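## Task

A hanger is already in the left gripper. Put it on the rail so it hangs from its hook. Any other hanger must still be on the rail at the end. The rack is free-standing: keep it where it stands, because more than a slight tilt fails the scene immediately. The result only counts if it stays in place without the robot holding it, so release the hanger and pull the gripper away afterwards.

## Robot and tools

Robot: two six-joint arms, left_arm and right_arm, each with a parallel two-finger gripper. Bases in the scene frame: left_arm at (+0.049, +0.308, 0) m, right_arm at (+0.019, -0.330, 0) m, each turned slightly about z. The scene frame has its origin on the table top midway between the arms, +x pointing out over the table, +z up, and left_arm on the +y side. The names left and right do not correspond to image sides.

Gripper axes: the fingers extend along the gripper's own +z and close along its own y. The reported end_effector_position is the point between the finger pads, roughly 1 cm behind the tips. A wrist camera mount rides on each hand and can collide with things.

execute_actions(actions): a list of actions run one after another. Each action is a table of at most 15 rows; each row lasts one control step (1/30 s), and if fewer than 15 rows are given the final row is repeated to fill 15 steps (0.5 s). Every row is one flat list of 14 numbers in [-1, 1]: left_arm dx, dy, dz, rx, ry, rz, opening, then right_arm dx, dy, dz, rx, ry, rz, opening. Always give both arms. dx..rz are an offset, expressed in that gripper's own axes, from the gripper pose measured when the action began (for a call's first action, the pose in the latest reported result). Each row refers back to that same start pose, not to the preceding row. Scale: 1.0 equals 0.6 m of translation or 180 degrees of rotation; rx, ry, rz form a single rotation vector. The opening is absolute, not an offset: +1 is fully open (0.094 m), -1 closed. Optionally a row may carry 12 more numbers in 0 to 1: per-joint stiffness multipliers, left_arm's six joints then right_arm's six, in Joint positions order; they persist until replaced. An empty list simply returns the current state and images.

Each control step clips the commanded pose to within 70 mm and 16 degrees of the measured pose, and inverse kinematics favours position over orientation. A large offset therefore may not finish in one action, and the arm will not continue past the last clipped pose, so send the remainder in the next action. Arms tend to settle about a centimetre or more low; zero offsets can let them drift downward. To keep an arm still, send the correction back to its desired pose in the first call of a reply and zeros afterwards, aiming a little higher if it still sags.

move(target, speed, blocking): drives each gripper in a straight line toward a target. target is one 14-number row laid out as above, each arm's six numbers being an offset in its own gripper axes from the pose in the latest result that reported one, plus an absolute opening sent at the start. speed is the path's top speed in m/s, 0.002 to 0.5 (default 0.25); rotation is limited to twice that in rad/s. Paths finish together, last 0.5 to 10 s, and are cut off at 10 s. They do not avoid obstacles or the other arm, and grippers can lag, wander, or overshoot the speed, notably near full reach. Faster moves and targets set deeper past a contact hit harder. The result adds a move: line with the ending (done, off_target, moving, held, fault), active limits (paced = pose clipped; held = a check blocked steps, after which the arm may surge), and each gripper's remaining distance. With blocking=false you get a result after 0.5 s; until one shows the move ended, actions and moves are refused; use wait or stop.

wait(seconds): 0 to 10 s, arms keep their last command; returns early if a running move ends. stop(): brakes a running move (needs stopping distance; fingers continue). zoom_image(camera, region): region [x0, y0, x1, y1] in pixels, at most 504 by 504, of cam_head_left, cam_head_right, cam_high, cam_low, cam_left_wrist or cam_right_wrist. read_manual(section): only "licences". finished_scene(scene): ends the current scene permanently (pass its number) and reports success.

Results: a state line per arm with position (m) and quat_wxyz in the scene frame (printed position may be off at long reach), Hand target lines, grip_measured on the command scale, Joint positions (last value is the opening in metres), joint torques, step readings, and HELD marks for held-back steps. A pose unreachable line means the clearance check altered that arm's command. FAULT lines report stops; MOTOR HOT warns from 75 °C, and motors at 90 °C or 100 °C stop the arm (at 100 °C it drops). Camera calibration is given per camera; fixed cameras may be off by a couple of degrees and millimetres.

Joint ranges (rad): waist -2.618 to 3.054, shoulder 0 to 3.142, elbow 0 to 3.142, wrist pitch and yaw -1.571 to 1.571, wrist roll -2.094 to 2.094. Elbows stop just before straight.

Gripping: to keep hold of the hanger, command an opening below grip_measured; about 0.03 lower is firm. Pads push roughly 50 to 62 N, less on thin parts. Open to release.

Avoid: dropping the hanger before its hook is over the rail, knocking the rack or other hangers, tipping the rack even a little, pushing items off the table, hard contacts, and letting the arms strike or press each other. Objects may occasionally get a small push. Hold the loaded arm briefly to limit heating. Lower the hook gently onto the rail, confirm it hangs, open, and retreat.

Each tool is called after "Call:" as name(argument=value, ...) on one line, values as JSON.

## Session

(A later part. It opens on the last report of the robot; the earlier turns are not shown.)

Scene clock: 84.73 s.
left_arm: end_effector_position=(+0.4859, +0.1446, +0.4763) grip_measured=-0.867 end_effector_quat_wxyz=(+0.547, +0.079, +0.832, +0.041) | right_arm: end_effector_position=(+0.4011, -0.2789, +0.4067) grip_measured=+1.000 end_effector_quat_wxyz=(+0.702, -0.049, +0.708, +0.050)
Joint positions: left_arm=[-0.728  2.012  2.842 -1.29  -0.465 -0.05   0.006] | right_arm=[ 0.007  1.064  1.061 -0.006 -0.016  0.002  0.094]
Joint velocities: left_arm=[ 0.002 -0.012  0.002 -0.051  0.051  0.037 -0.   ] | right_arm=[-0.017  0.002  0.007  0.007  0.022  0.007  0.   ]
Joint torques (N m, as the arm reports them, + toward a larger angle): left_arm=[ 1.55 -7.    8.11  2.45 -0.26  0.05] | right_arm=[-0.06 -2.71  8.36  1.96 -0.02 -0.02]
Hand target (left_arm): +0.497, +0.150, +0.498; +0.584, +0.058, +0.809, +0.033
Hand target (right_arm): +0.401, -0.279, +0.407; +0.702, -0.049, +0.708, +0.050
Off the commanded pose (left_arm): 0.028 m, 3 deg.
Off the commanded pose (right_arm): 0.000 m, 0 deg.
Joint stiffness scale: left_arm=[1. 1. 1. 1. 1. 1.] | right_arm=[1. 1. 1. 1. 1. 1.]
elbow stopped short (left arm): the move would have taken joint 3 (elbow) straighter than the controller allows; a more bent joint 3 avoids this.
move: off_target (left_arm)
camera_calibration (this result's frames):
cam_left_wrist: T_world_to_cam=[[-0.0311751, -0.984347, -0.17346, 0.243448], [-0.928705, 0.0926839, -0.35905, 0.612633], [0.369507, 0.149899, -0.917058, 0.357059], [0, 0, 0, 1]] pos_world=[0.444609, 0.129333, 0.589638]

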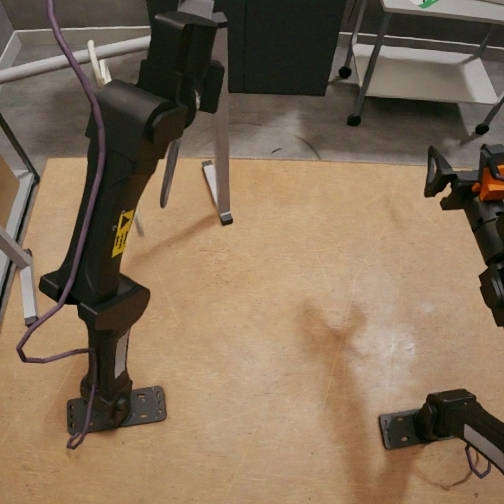

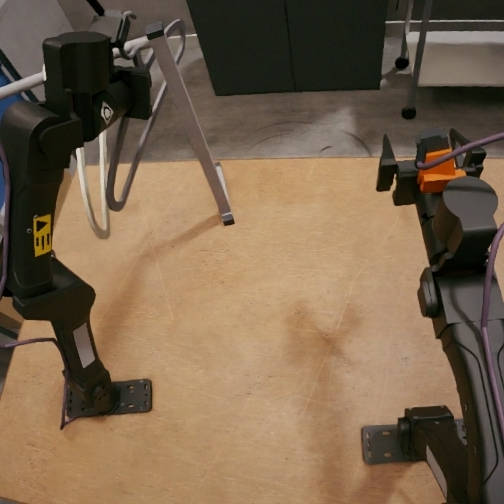

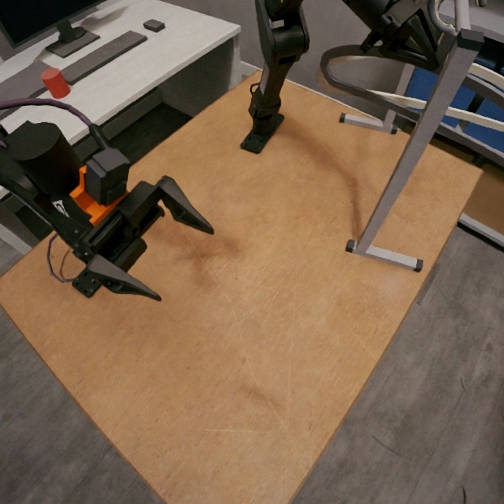

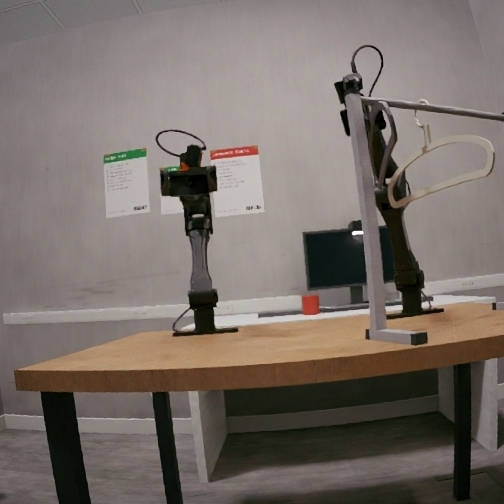

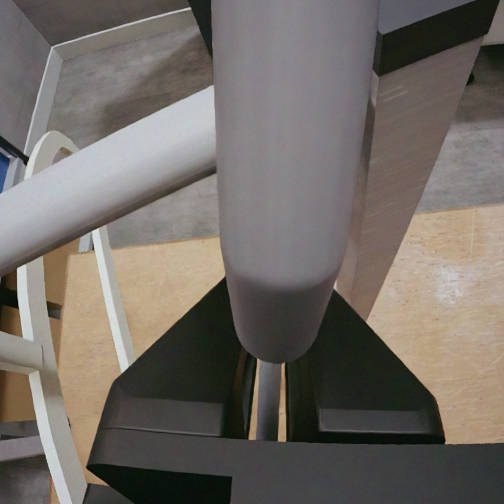

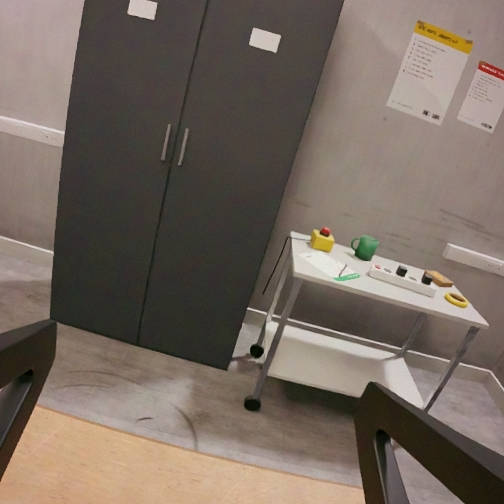

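Call:
move(target=[0.03,0.025,0,0,0,0,-1,0,0,0,0,0,0,1], speed=0.04)

Call:
zoom_image(camera="cam_low", region=[320,60,440,170])

Call:
zoom_image(camera="cam_high", region=[380,0,504,90])

Scene clock: 90.73 s.
left_arm: end_effector_position=(+0.4840, +0.1570, +0.4418) grip_measured=-0.867 end_effector_quat_wxyz=(+0.520, +0.088, +0.848, +0.049) | right_arm: end_effector_position=(+0.4011, -0.2789, +0.4067) grip_measured=+1.000 end_effector_quat_wxyz=(+0.702, -0.049, +0.708, +0.050)
Joint positions: left_arm=[-0.694  1.796  2.363 -1.091 -0.43  -0.039  0.006] | right_arm=[ 0.007  1.064  1.061 -0.006 -0.016  0.002  0.094]
Joint velocities: left_arm=[ 0.007 -0.012 -0.017  0.007 -0.051  0.022 -0.001] | right_arm=[ 0.002  0.002 -0.012 -0.095 -0.051 -0.007  0.   ]
Joint torques (N m, as the arm reports them, + toward a larger angle): left_arm=[  0.58 -10.46   6.03   1.97  -0.14   0.09] | right_arm=[-0.02 -2.74  8.36  1.96 -0.01 -0.02]
Hand target (left_arm): +0.480, +0.163, +0.463; +0.547, +0.079, +0.833, +0.041
Hand target (right_arm): +0.401, -0.279, +0.407; +0.702, -0.049, +0.708, +0.050
Off the commanded pose (left_arm): 0.022 m, 4 deg.
Off the commanded pose (right_arm): 0.000 m, 0 deg.
Joint stiffness scale: left_arm=[1. 1. 1. 1. 1. 1.] | right_arm=[1. 1. 1. 1. 1. 1.]
move: off_target (left_arm)
camera_calibration (this result's frames):
cam_left_wrist: T_world_to_cam=[[-0.0444949, -0.97937, -0.197115, 0.265757], [-0.94916, 0.102993, -0.297468, 0.578418], [0.311632, 0.173858, -0.934162, 0.356111], [0, 0, 0, 1]] pos_world=[0.44986, 0.138788, 0.557111]

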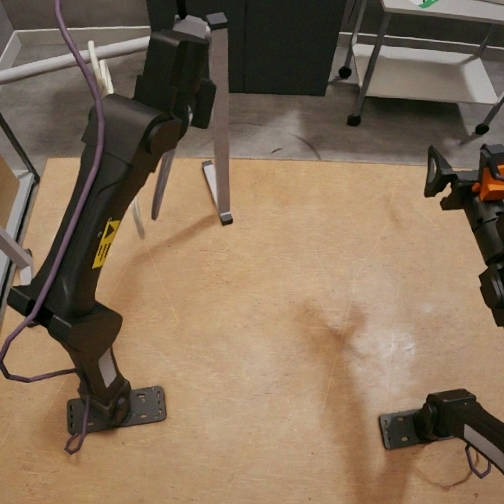

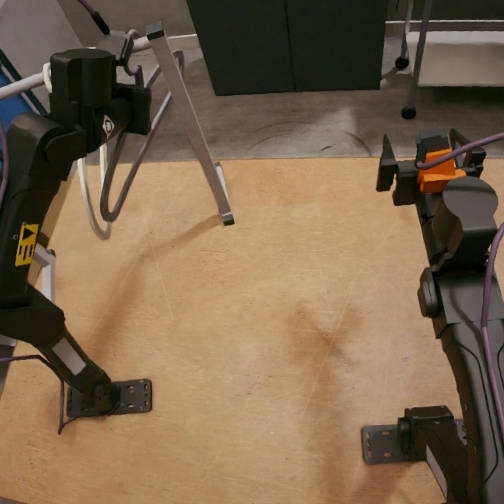

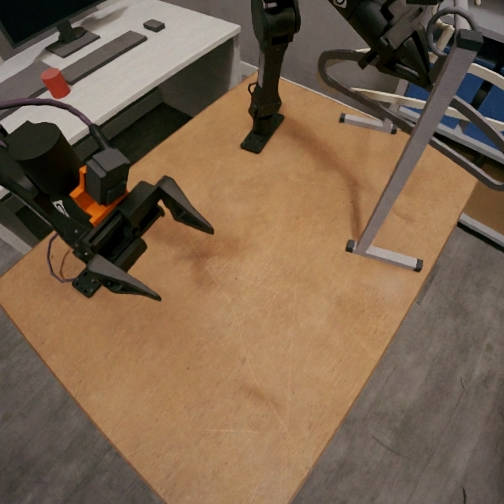

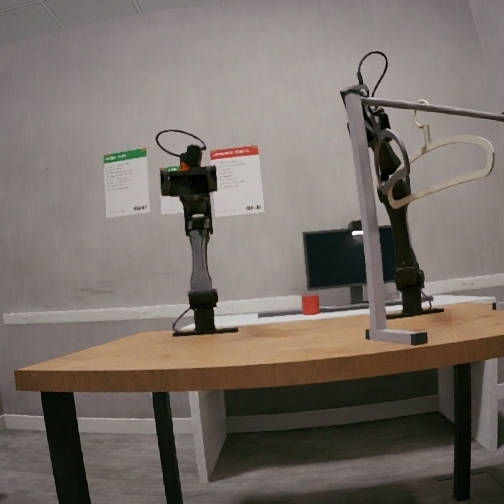

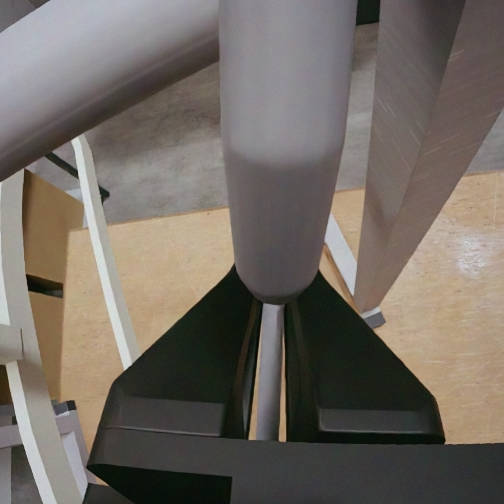

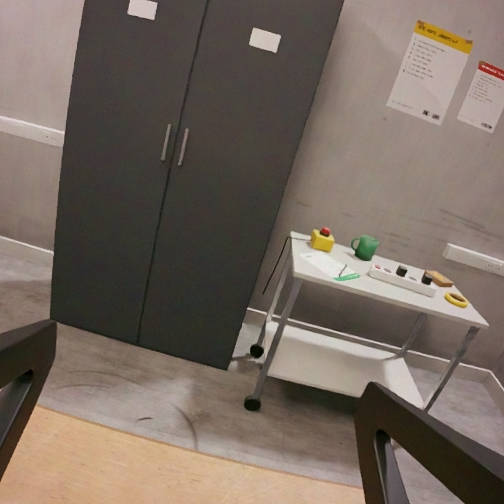

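Region (320, 60, 440, 170) of cam_low's 504x504 image, scaled by 4.200, with more detail than that image has; it fills the top 462 rows of this view, and the rest is white.

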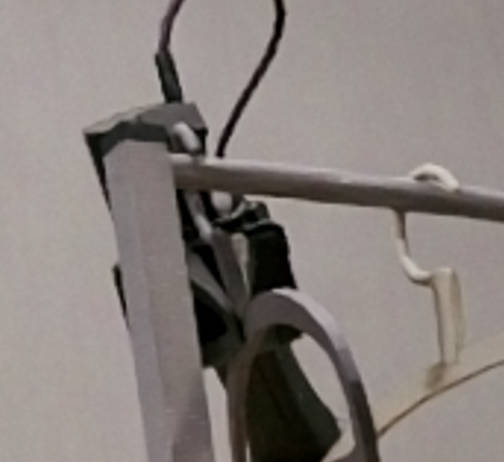

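Region (380, 0, 504, 90) of cam_high's 504x504 image, scaled by 4.065, with more detail than that image has; it fills the top 366 rows of this view, and the rest is white.

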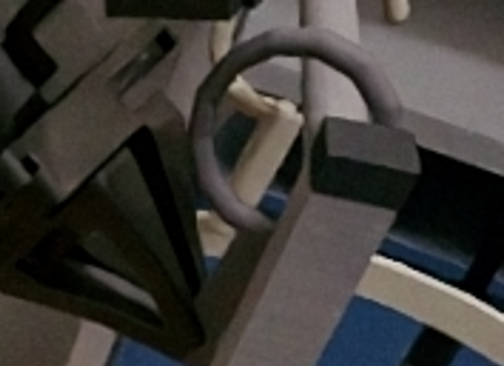

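The hook is over the rail. Release and retreat.

Call:
move(target=[0.025,0,0,0,0,0,-1,0,0,0,0,0,0,1], speed=0.04)

Call:
move(target=[0,0,0,0,0,0,-0.2,0,0,0,0,0,0,1])

Call:
move(target=[0.05,0,-0.22,0,0,0,-0.2,0,0,0,0,0,0,1], speed=0.1)

Scene clock: 95.63 s.
left_arm: end_effector_position=(+0.4903, +0.1547, +0.4291) grip_measured=-0.867 end_effector_quat_wxyz=(+0.529, +0.082, +0.844, +0.047) | right_arm: end_effector_position=(+0.4011, -0.2789, +0.4067) grip_measured=+1.000 end_effector_quat_wxyz=(+0.702, -0.049, +0.708, +0.050)
Joint positions: left_arm=[-0.694  1.741  2.198 -0.96  -0.435 -0.043  0.006] | right_arm=[ 0.007  1.064  1.061 -0.006 -0.016  0.002  0.094]
Joint velocities: left_arm=[-0.017 -0.007 -0.032  0.037  0.051 -0.066 -0.001] | right_arm=[ 0.007 -0.012  0.012  0.037 -0.139  0.022  0.   ]
Joint torques (N m, as the arm reports them, + toward a larger angle): left_arm=[ -0.02 -10.32   5.55   1.16  -0.08   0.03] | right_arm=[-0.03 -2.69  8.35  1.96  0.01 -0.03]
Hand target (left_arm): +0.478, +0.160, +0.429; +0.520, +0.088, +0.848, +0.049
Hand target (right_arm): +0.401, -0.279, +0.407; +0.702, -0.049, +0.708, +0.050
Off the commanded pose (left_arm): 0.014 m, 1 deg.
Off the commanded pose (right_arm): 0.000 m, 0 deg.
Joint stiffness scale: left_arm=[1. 1. 1. 1. 1. 1.] | right_arm=[1. 1. 1. 1. 1. 1.]
move: off_target (left_arm)
camera_calibration (this result's frames):
cam_left_wrist: T_world_to_cam=[[-0.0340817, -0.981771, -0.186987, 0.25215], [-0.94364, 0.0932416, -0.317567, 0.588226], [0.329213, 0.165626, -0.929617, 0.333357], [0, 0, 0, 1]] pos_world=[0.453922, 0.137494, 0.543845]

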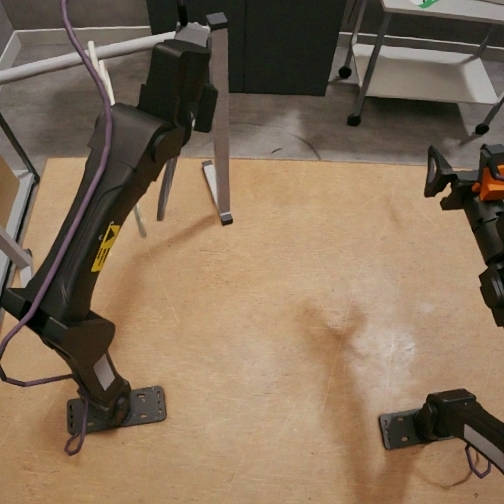

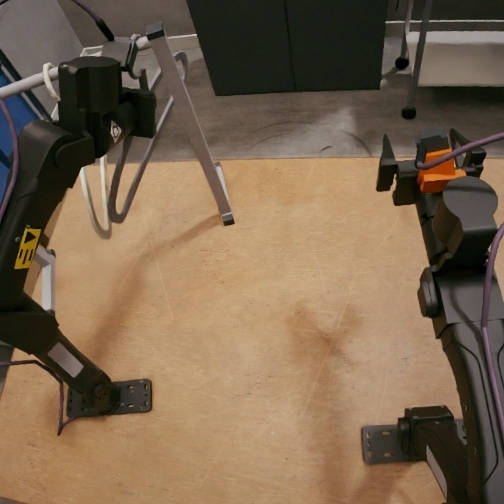

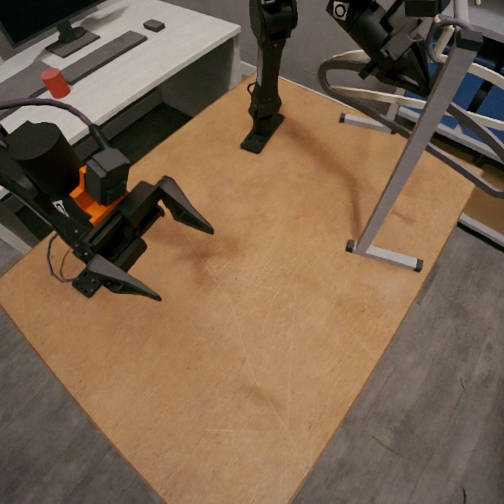

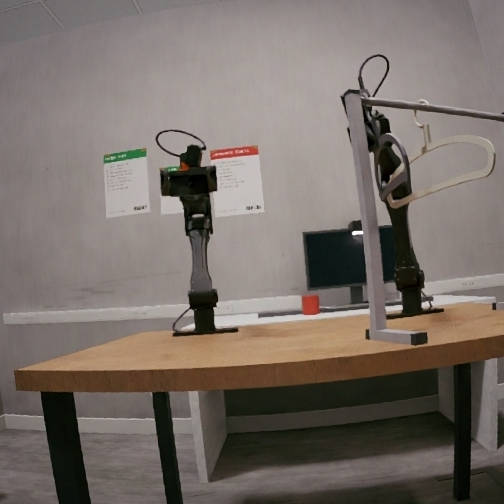

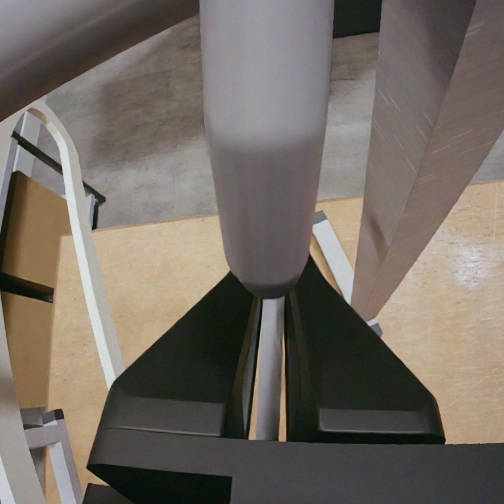

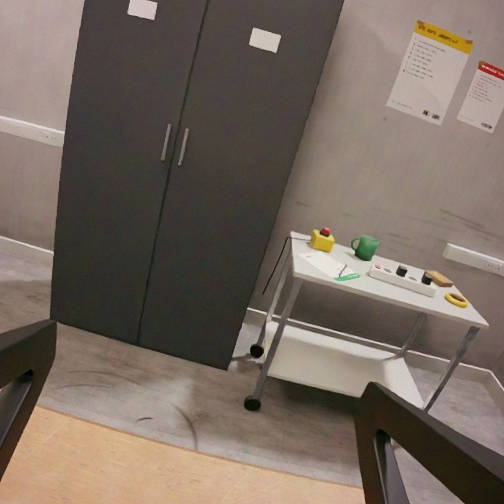

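Scene clock: 96.13 s.
left_arm: end_effector_position=(+0.4902, +0.1546, +0.4294) grip_measured=-0.203 end_effector_quat_wxyz=(+0.529, +0.082, +0.843, +0.046) | right_arm: end_effector_position=(+0.4011, -0.2789, +0.4067) grip_measured=+1.000 end_effector_quat_wxyz=(+0.702, -0.049, +0.708, +0.050)
Joint positions: left_arm=[-0.694  1.74   2.198 -0.959 -0.434 -0.043  0.037] | right_arm=[ 0.007  1.064  1.061 -0.006 -0.016  0.002  0.094]
Joint velocities: left_arm=[ 0.002 -0.017 -0.002  0.022  0.037 -0.051 -0.001] | right_arm=[ 0.002  0.017 -0.002 -0.007  0.022 -0.007  0.   ]
Joint torques (N m, as the arm reports them, + toward a larger angle): left_arm=[ 0.03 -7.49  6.96  1.58 -0.15  0.  ] | right_arm=[ 0.   -2.72  8.42  1.95 -0.01 -0.02]
Hand target (left_arm): +0.490, +0.155, +0.429; +0.529, +0.082, +0.843, +0.046
Hand target (right_arm): +0.401, -0.279, +0.407; +0.702, -0.049, +0.708, +0.050
Off the commanded pose (left_arm): 0.000 m, 0 deg.
Off the commanded pose (right_arm): 0.000 m, 0 deg.
Joint stiffness scale: left_arm=[1. 1. 1. 1. 1. 1.] | right_arm=[1. 1. 1. 1. 1. 1.]
move: done
camera_calibration (this result's frames):
cam_left_wrist: T_world_to_cam=[[-0.0345833, -0.98191, -0.186163, 0.252003], [-0.943314, 0.0935964, -0.318432, 0.588446], [0.330096, 0.164598, -0.929486, 0.333336], [0, 0, 0, 1]] pos_world=[0.453772, 0.137501, 0.544125]

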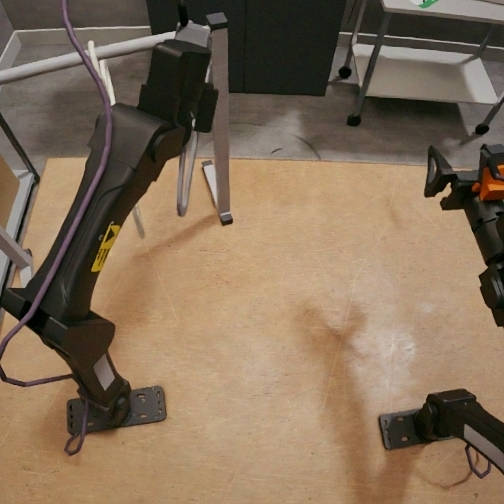

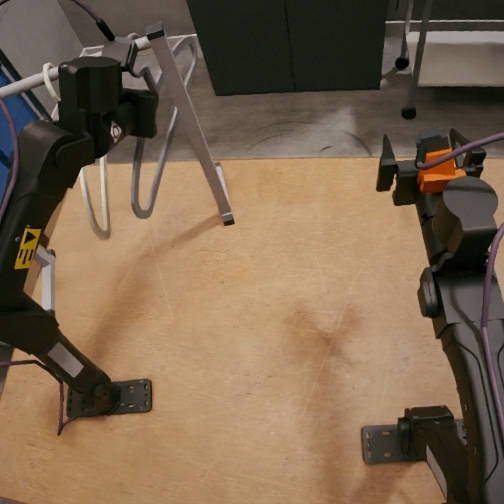

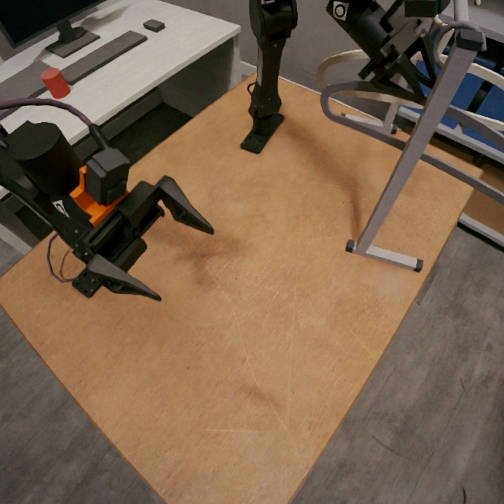

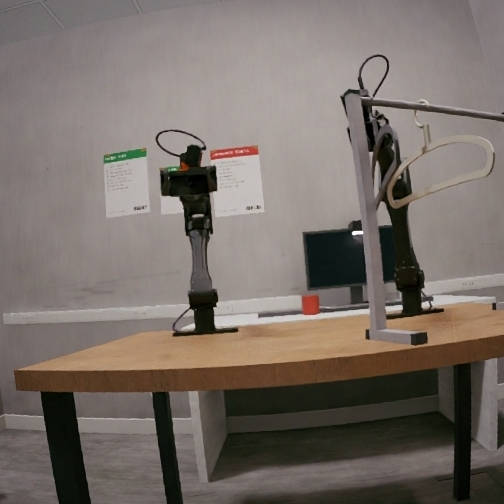

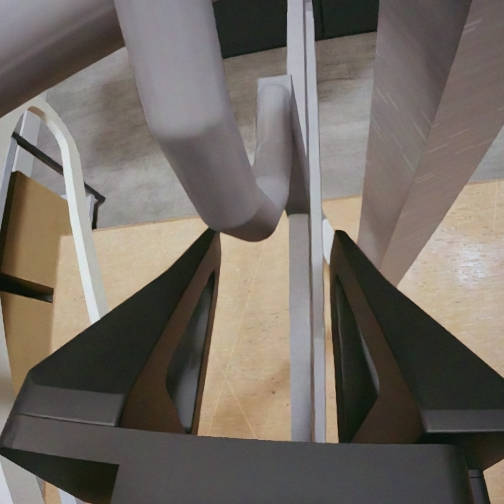

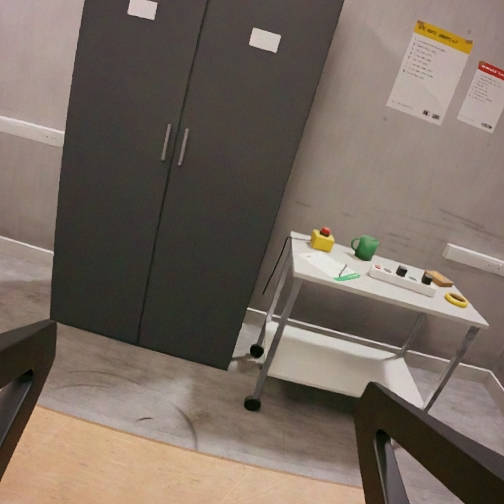

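Scene clock: 98.03 s.
left_arm: end_effector_position=(+0.3666, +0.1570, +0.4508) grip_measured=-0.203 end_effector_quat_wxyz=(+0.517, +0.091, +0.850, +0.049) | right_arm: end_effector_position=(+0.4011, -0.2789, +0.4067) grip_measured=+1.000 end_effector_quat_wxyz=(+0.702, -0.049, +0.708, +0.050)
Joint positions: left_arm=[-0.952  1.485  2.109 -1.239 -0.644 -0.199  0.037] | right_arm=[ 0.007  1.064  1.061 -0.006 -0.016  0.002  0.094]
Joint velocities: left_arm=[-0.007 -0.017 -0.002 -0.037 -0.081 -0.095  0.002] | right_arm=[-0.017 -0.002 -0.017 -0.037  0.066 -0.066  0.   ]
Joint torques (N m, as the arm reports them, + toward a larger angle): left_arm=[-0.77 -5.95  7.22  1.4  -0.42 -0.11] | right_arm=[ 0.   -2.68  8.45  1.98 -0.01 -0.03]
Hand target (left_arm): +0.360, +0.162, +0.461; +0.528, +0.081, +0.844, +0.044
Hand target (right_arm): +0.401, -0.279, +0.407; +0.702, -0.049, +0.708, +0.050
Off the commanded pose (left_arm): 0.013 m, 2 deg.
Off the commanded pose (right_arm): 0.000 m, 0 deg.
Joint stiffness scale: left_arm=[1. 1. 1. 1. 1. 1.] | right_arm=[1. 1. 1. 1. 1. 1.]
move: off_target (left_arm)
camera_calibration (this result's frames):
cam_left_wrist: T_world_to_cam=[[-0.0486454, -0.978369, -0.201068, 0.265413], [-0.95083, 0.107007, -0.290639, 0.466548], [0.305868, 0.177043, -0.935468, 0.403282], [0, 0, 0, 1]] pos_world=[0.333168, 0.13835, 0.566221]

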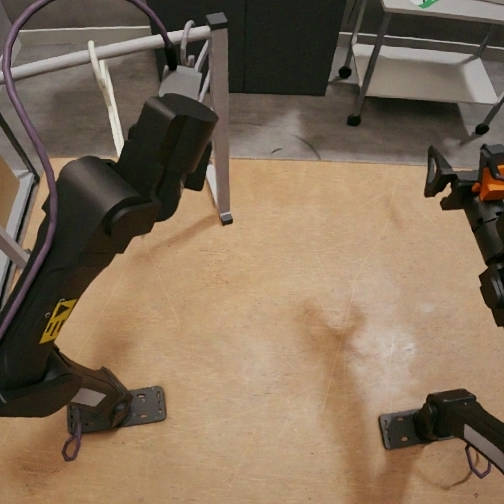

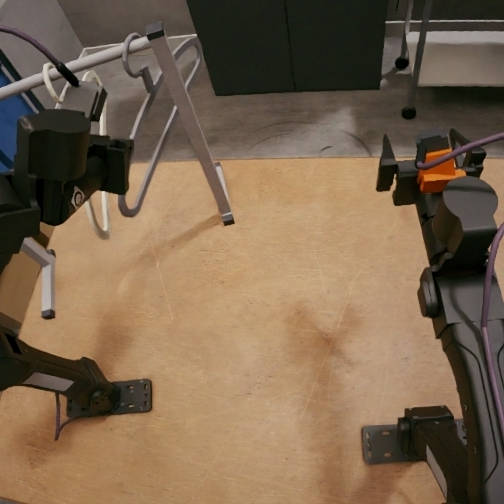

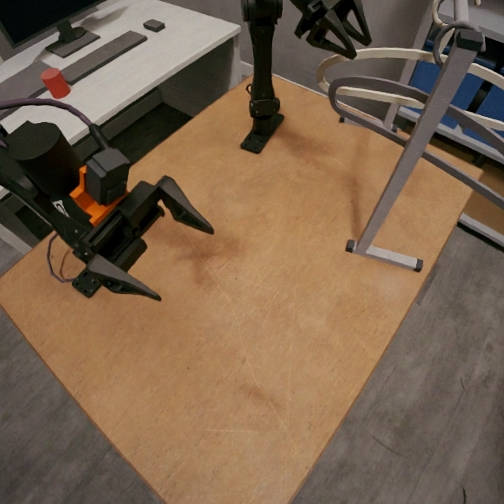

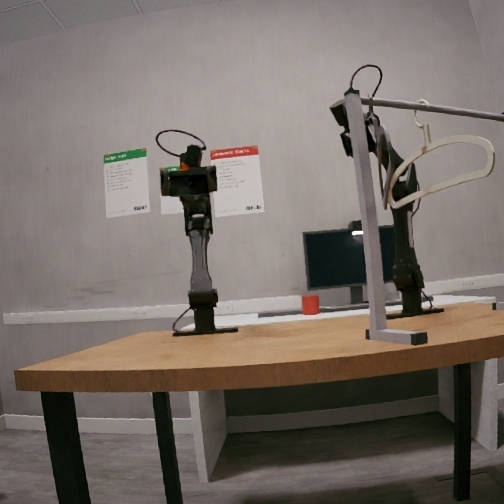

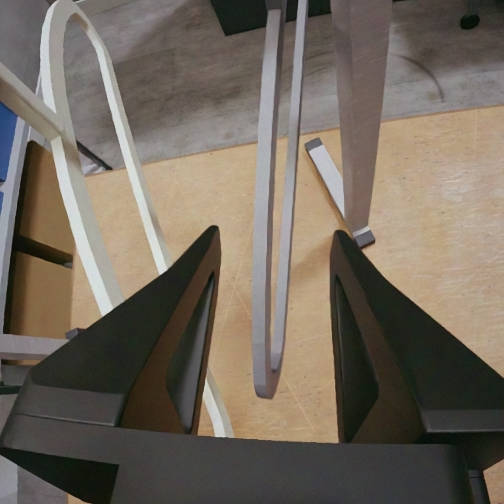

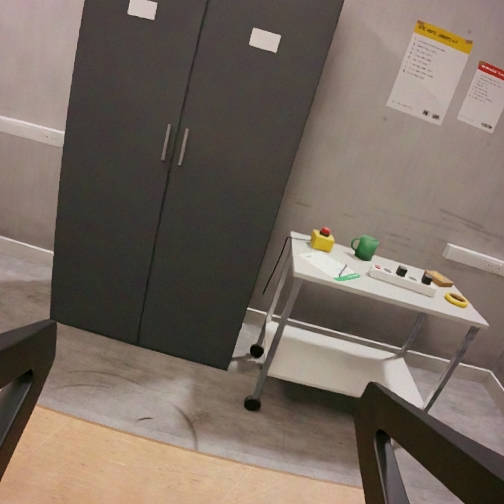

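Call:
move(target=[0,0,-0.15,0,0,0,-0.2,0,0,0,0,0,0,1], speed=0.15)

Call:
finished_scene(scene=1)

Scene clock: 103.53 s.
left_arm: end_effector_position=(+0.2924, +0.1517, +0.4866) grip_measured=-0.203 end_effector_quat_wxyz=(+0.538, +0.108, +0.835, +0.032) | right_arm: end_effector_position=(+0.4011, -0.2789, +0.4067) grip_measured=+1.000 end_effector_quat_wxyz=(+0.702, -0.049, +0.708, +0.050)
Joint positions: left_arm=[-1.257  1.488  2.347 -1.558 -0.864 -0.38   0.037] | right_arm=[ 0.007  1.064  1.061 -0.006 -0.016  0.002  0.094]
Joint velocities: left_arm=[-0.017 -0.002 -0.022 -0.022 -0.066 -0.066  0.001] | right_arm=[ 0.002  0.002 -0.002  0.066 -0.022 -0.037  0.   ]
Joint torques (N m, as the arm reports them, + toward a larger angle): left_arm=[-0.75 -4.51  4.93  1.21 -0.56 -0.11] | right_arm=[-0.04 -2.71  8.38  1.97 -0.01 -0.03]
Hand target (left_arm): +0.288, +0.159, +0.491; +0.545, +0.100, +0.832, +0.030
Hand target (right_arm): +0.401, -0.279, +0.407; +0.702, -0.049, +0.708, +0.050
Off the commanded pose (left_arm): 0.010 m, 4 deg.
Off the commanded pose (right_arm): 0.000 m, 0 deg.
Joint stiffness scale: left_arm=[1. 1. 1. 1. 1. 1.] | right_arm=[1. 1. 1. 1. 1. 1.]
joint sent to its limit (left arm) — the command would take joint 4 (wrist pitch) past its lower limit, so that joint was sent only as far as its limit.
move: off_target (left_arm)
camera_calibration (this result's frames):
cam_left_wrist: T_world_to_cam=[[-0.0897252, -0.977587, -0.190455, 0.270546], [-0.929391, 0.150924, -0.33683, 0.416537], [0.358025, 0.146785, -0.922102, 0.443245], [0, 0, 0, 1]] pos_world=[0.252708, 0.136555, 0.600546]

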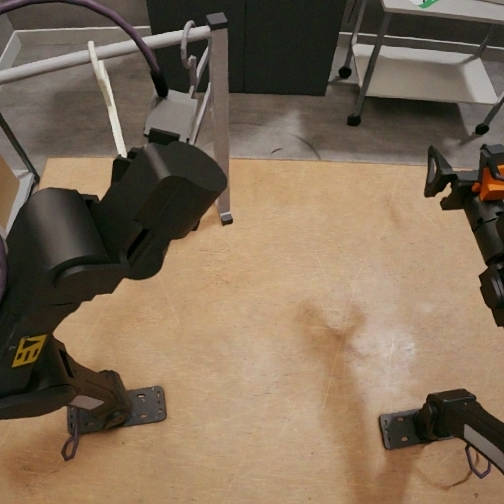

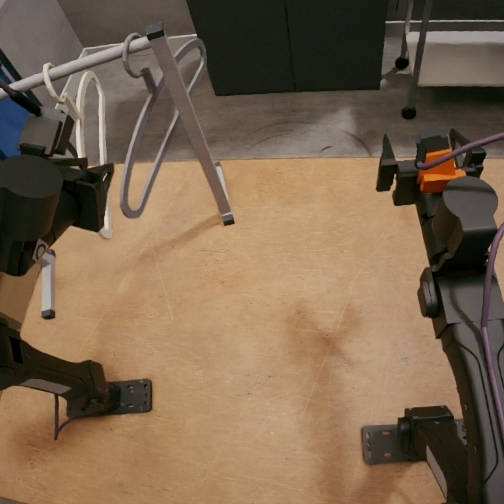

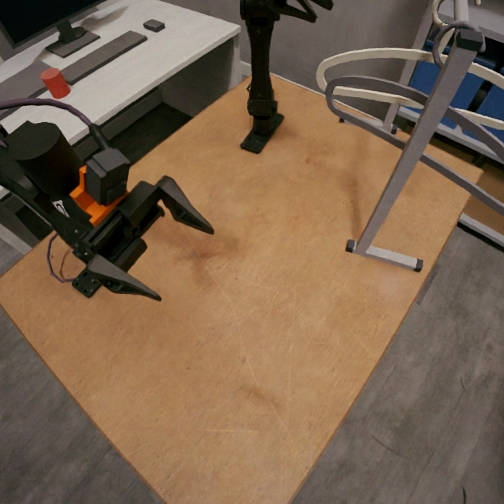

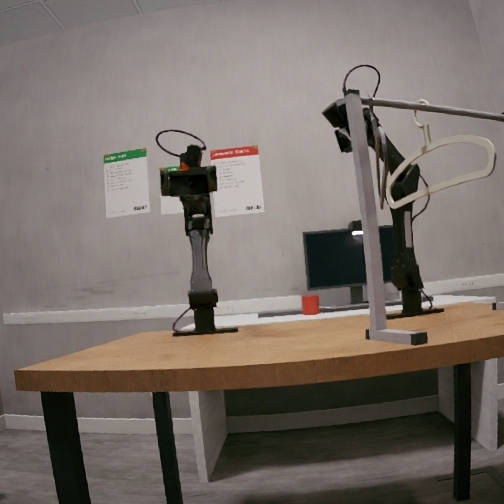

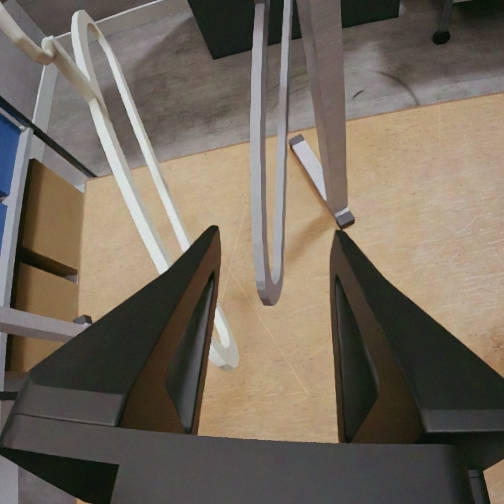

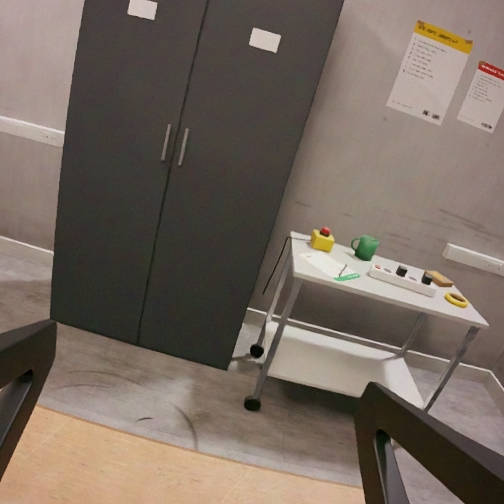

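The scene is finished: the task was done.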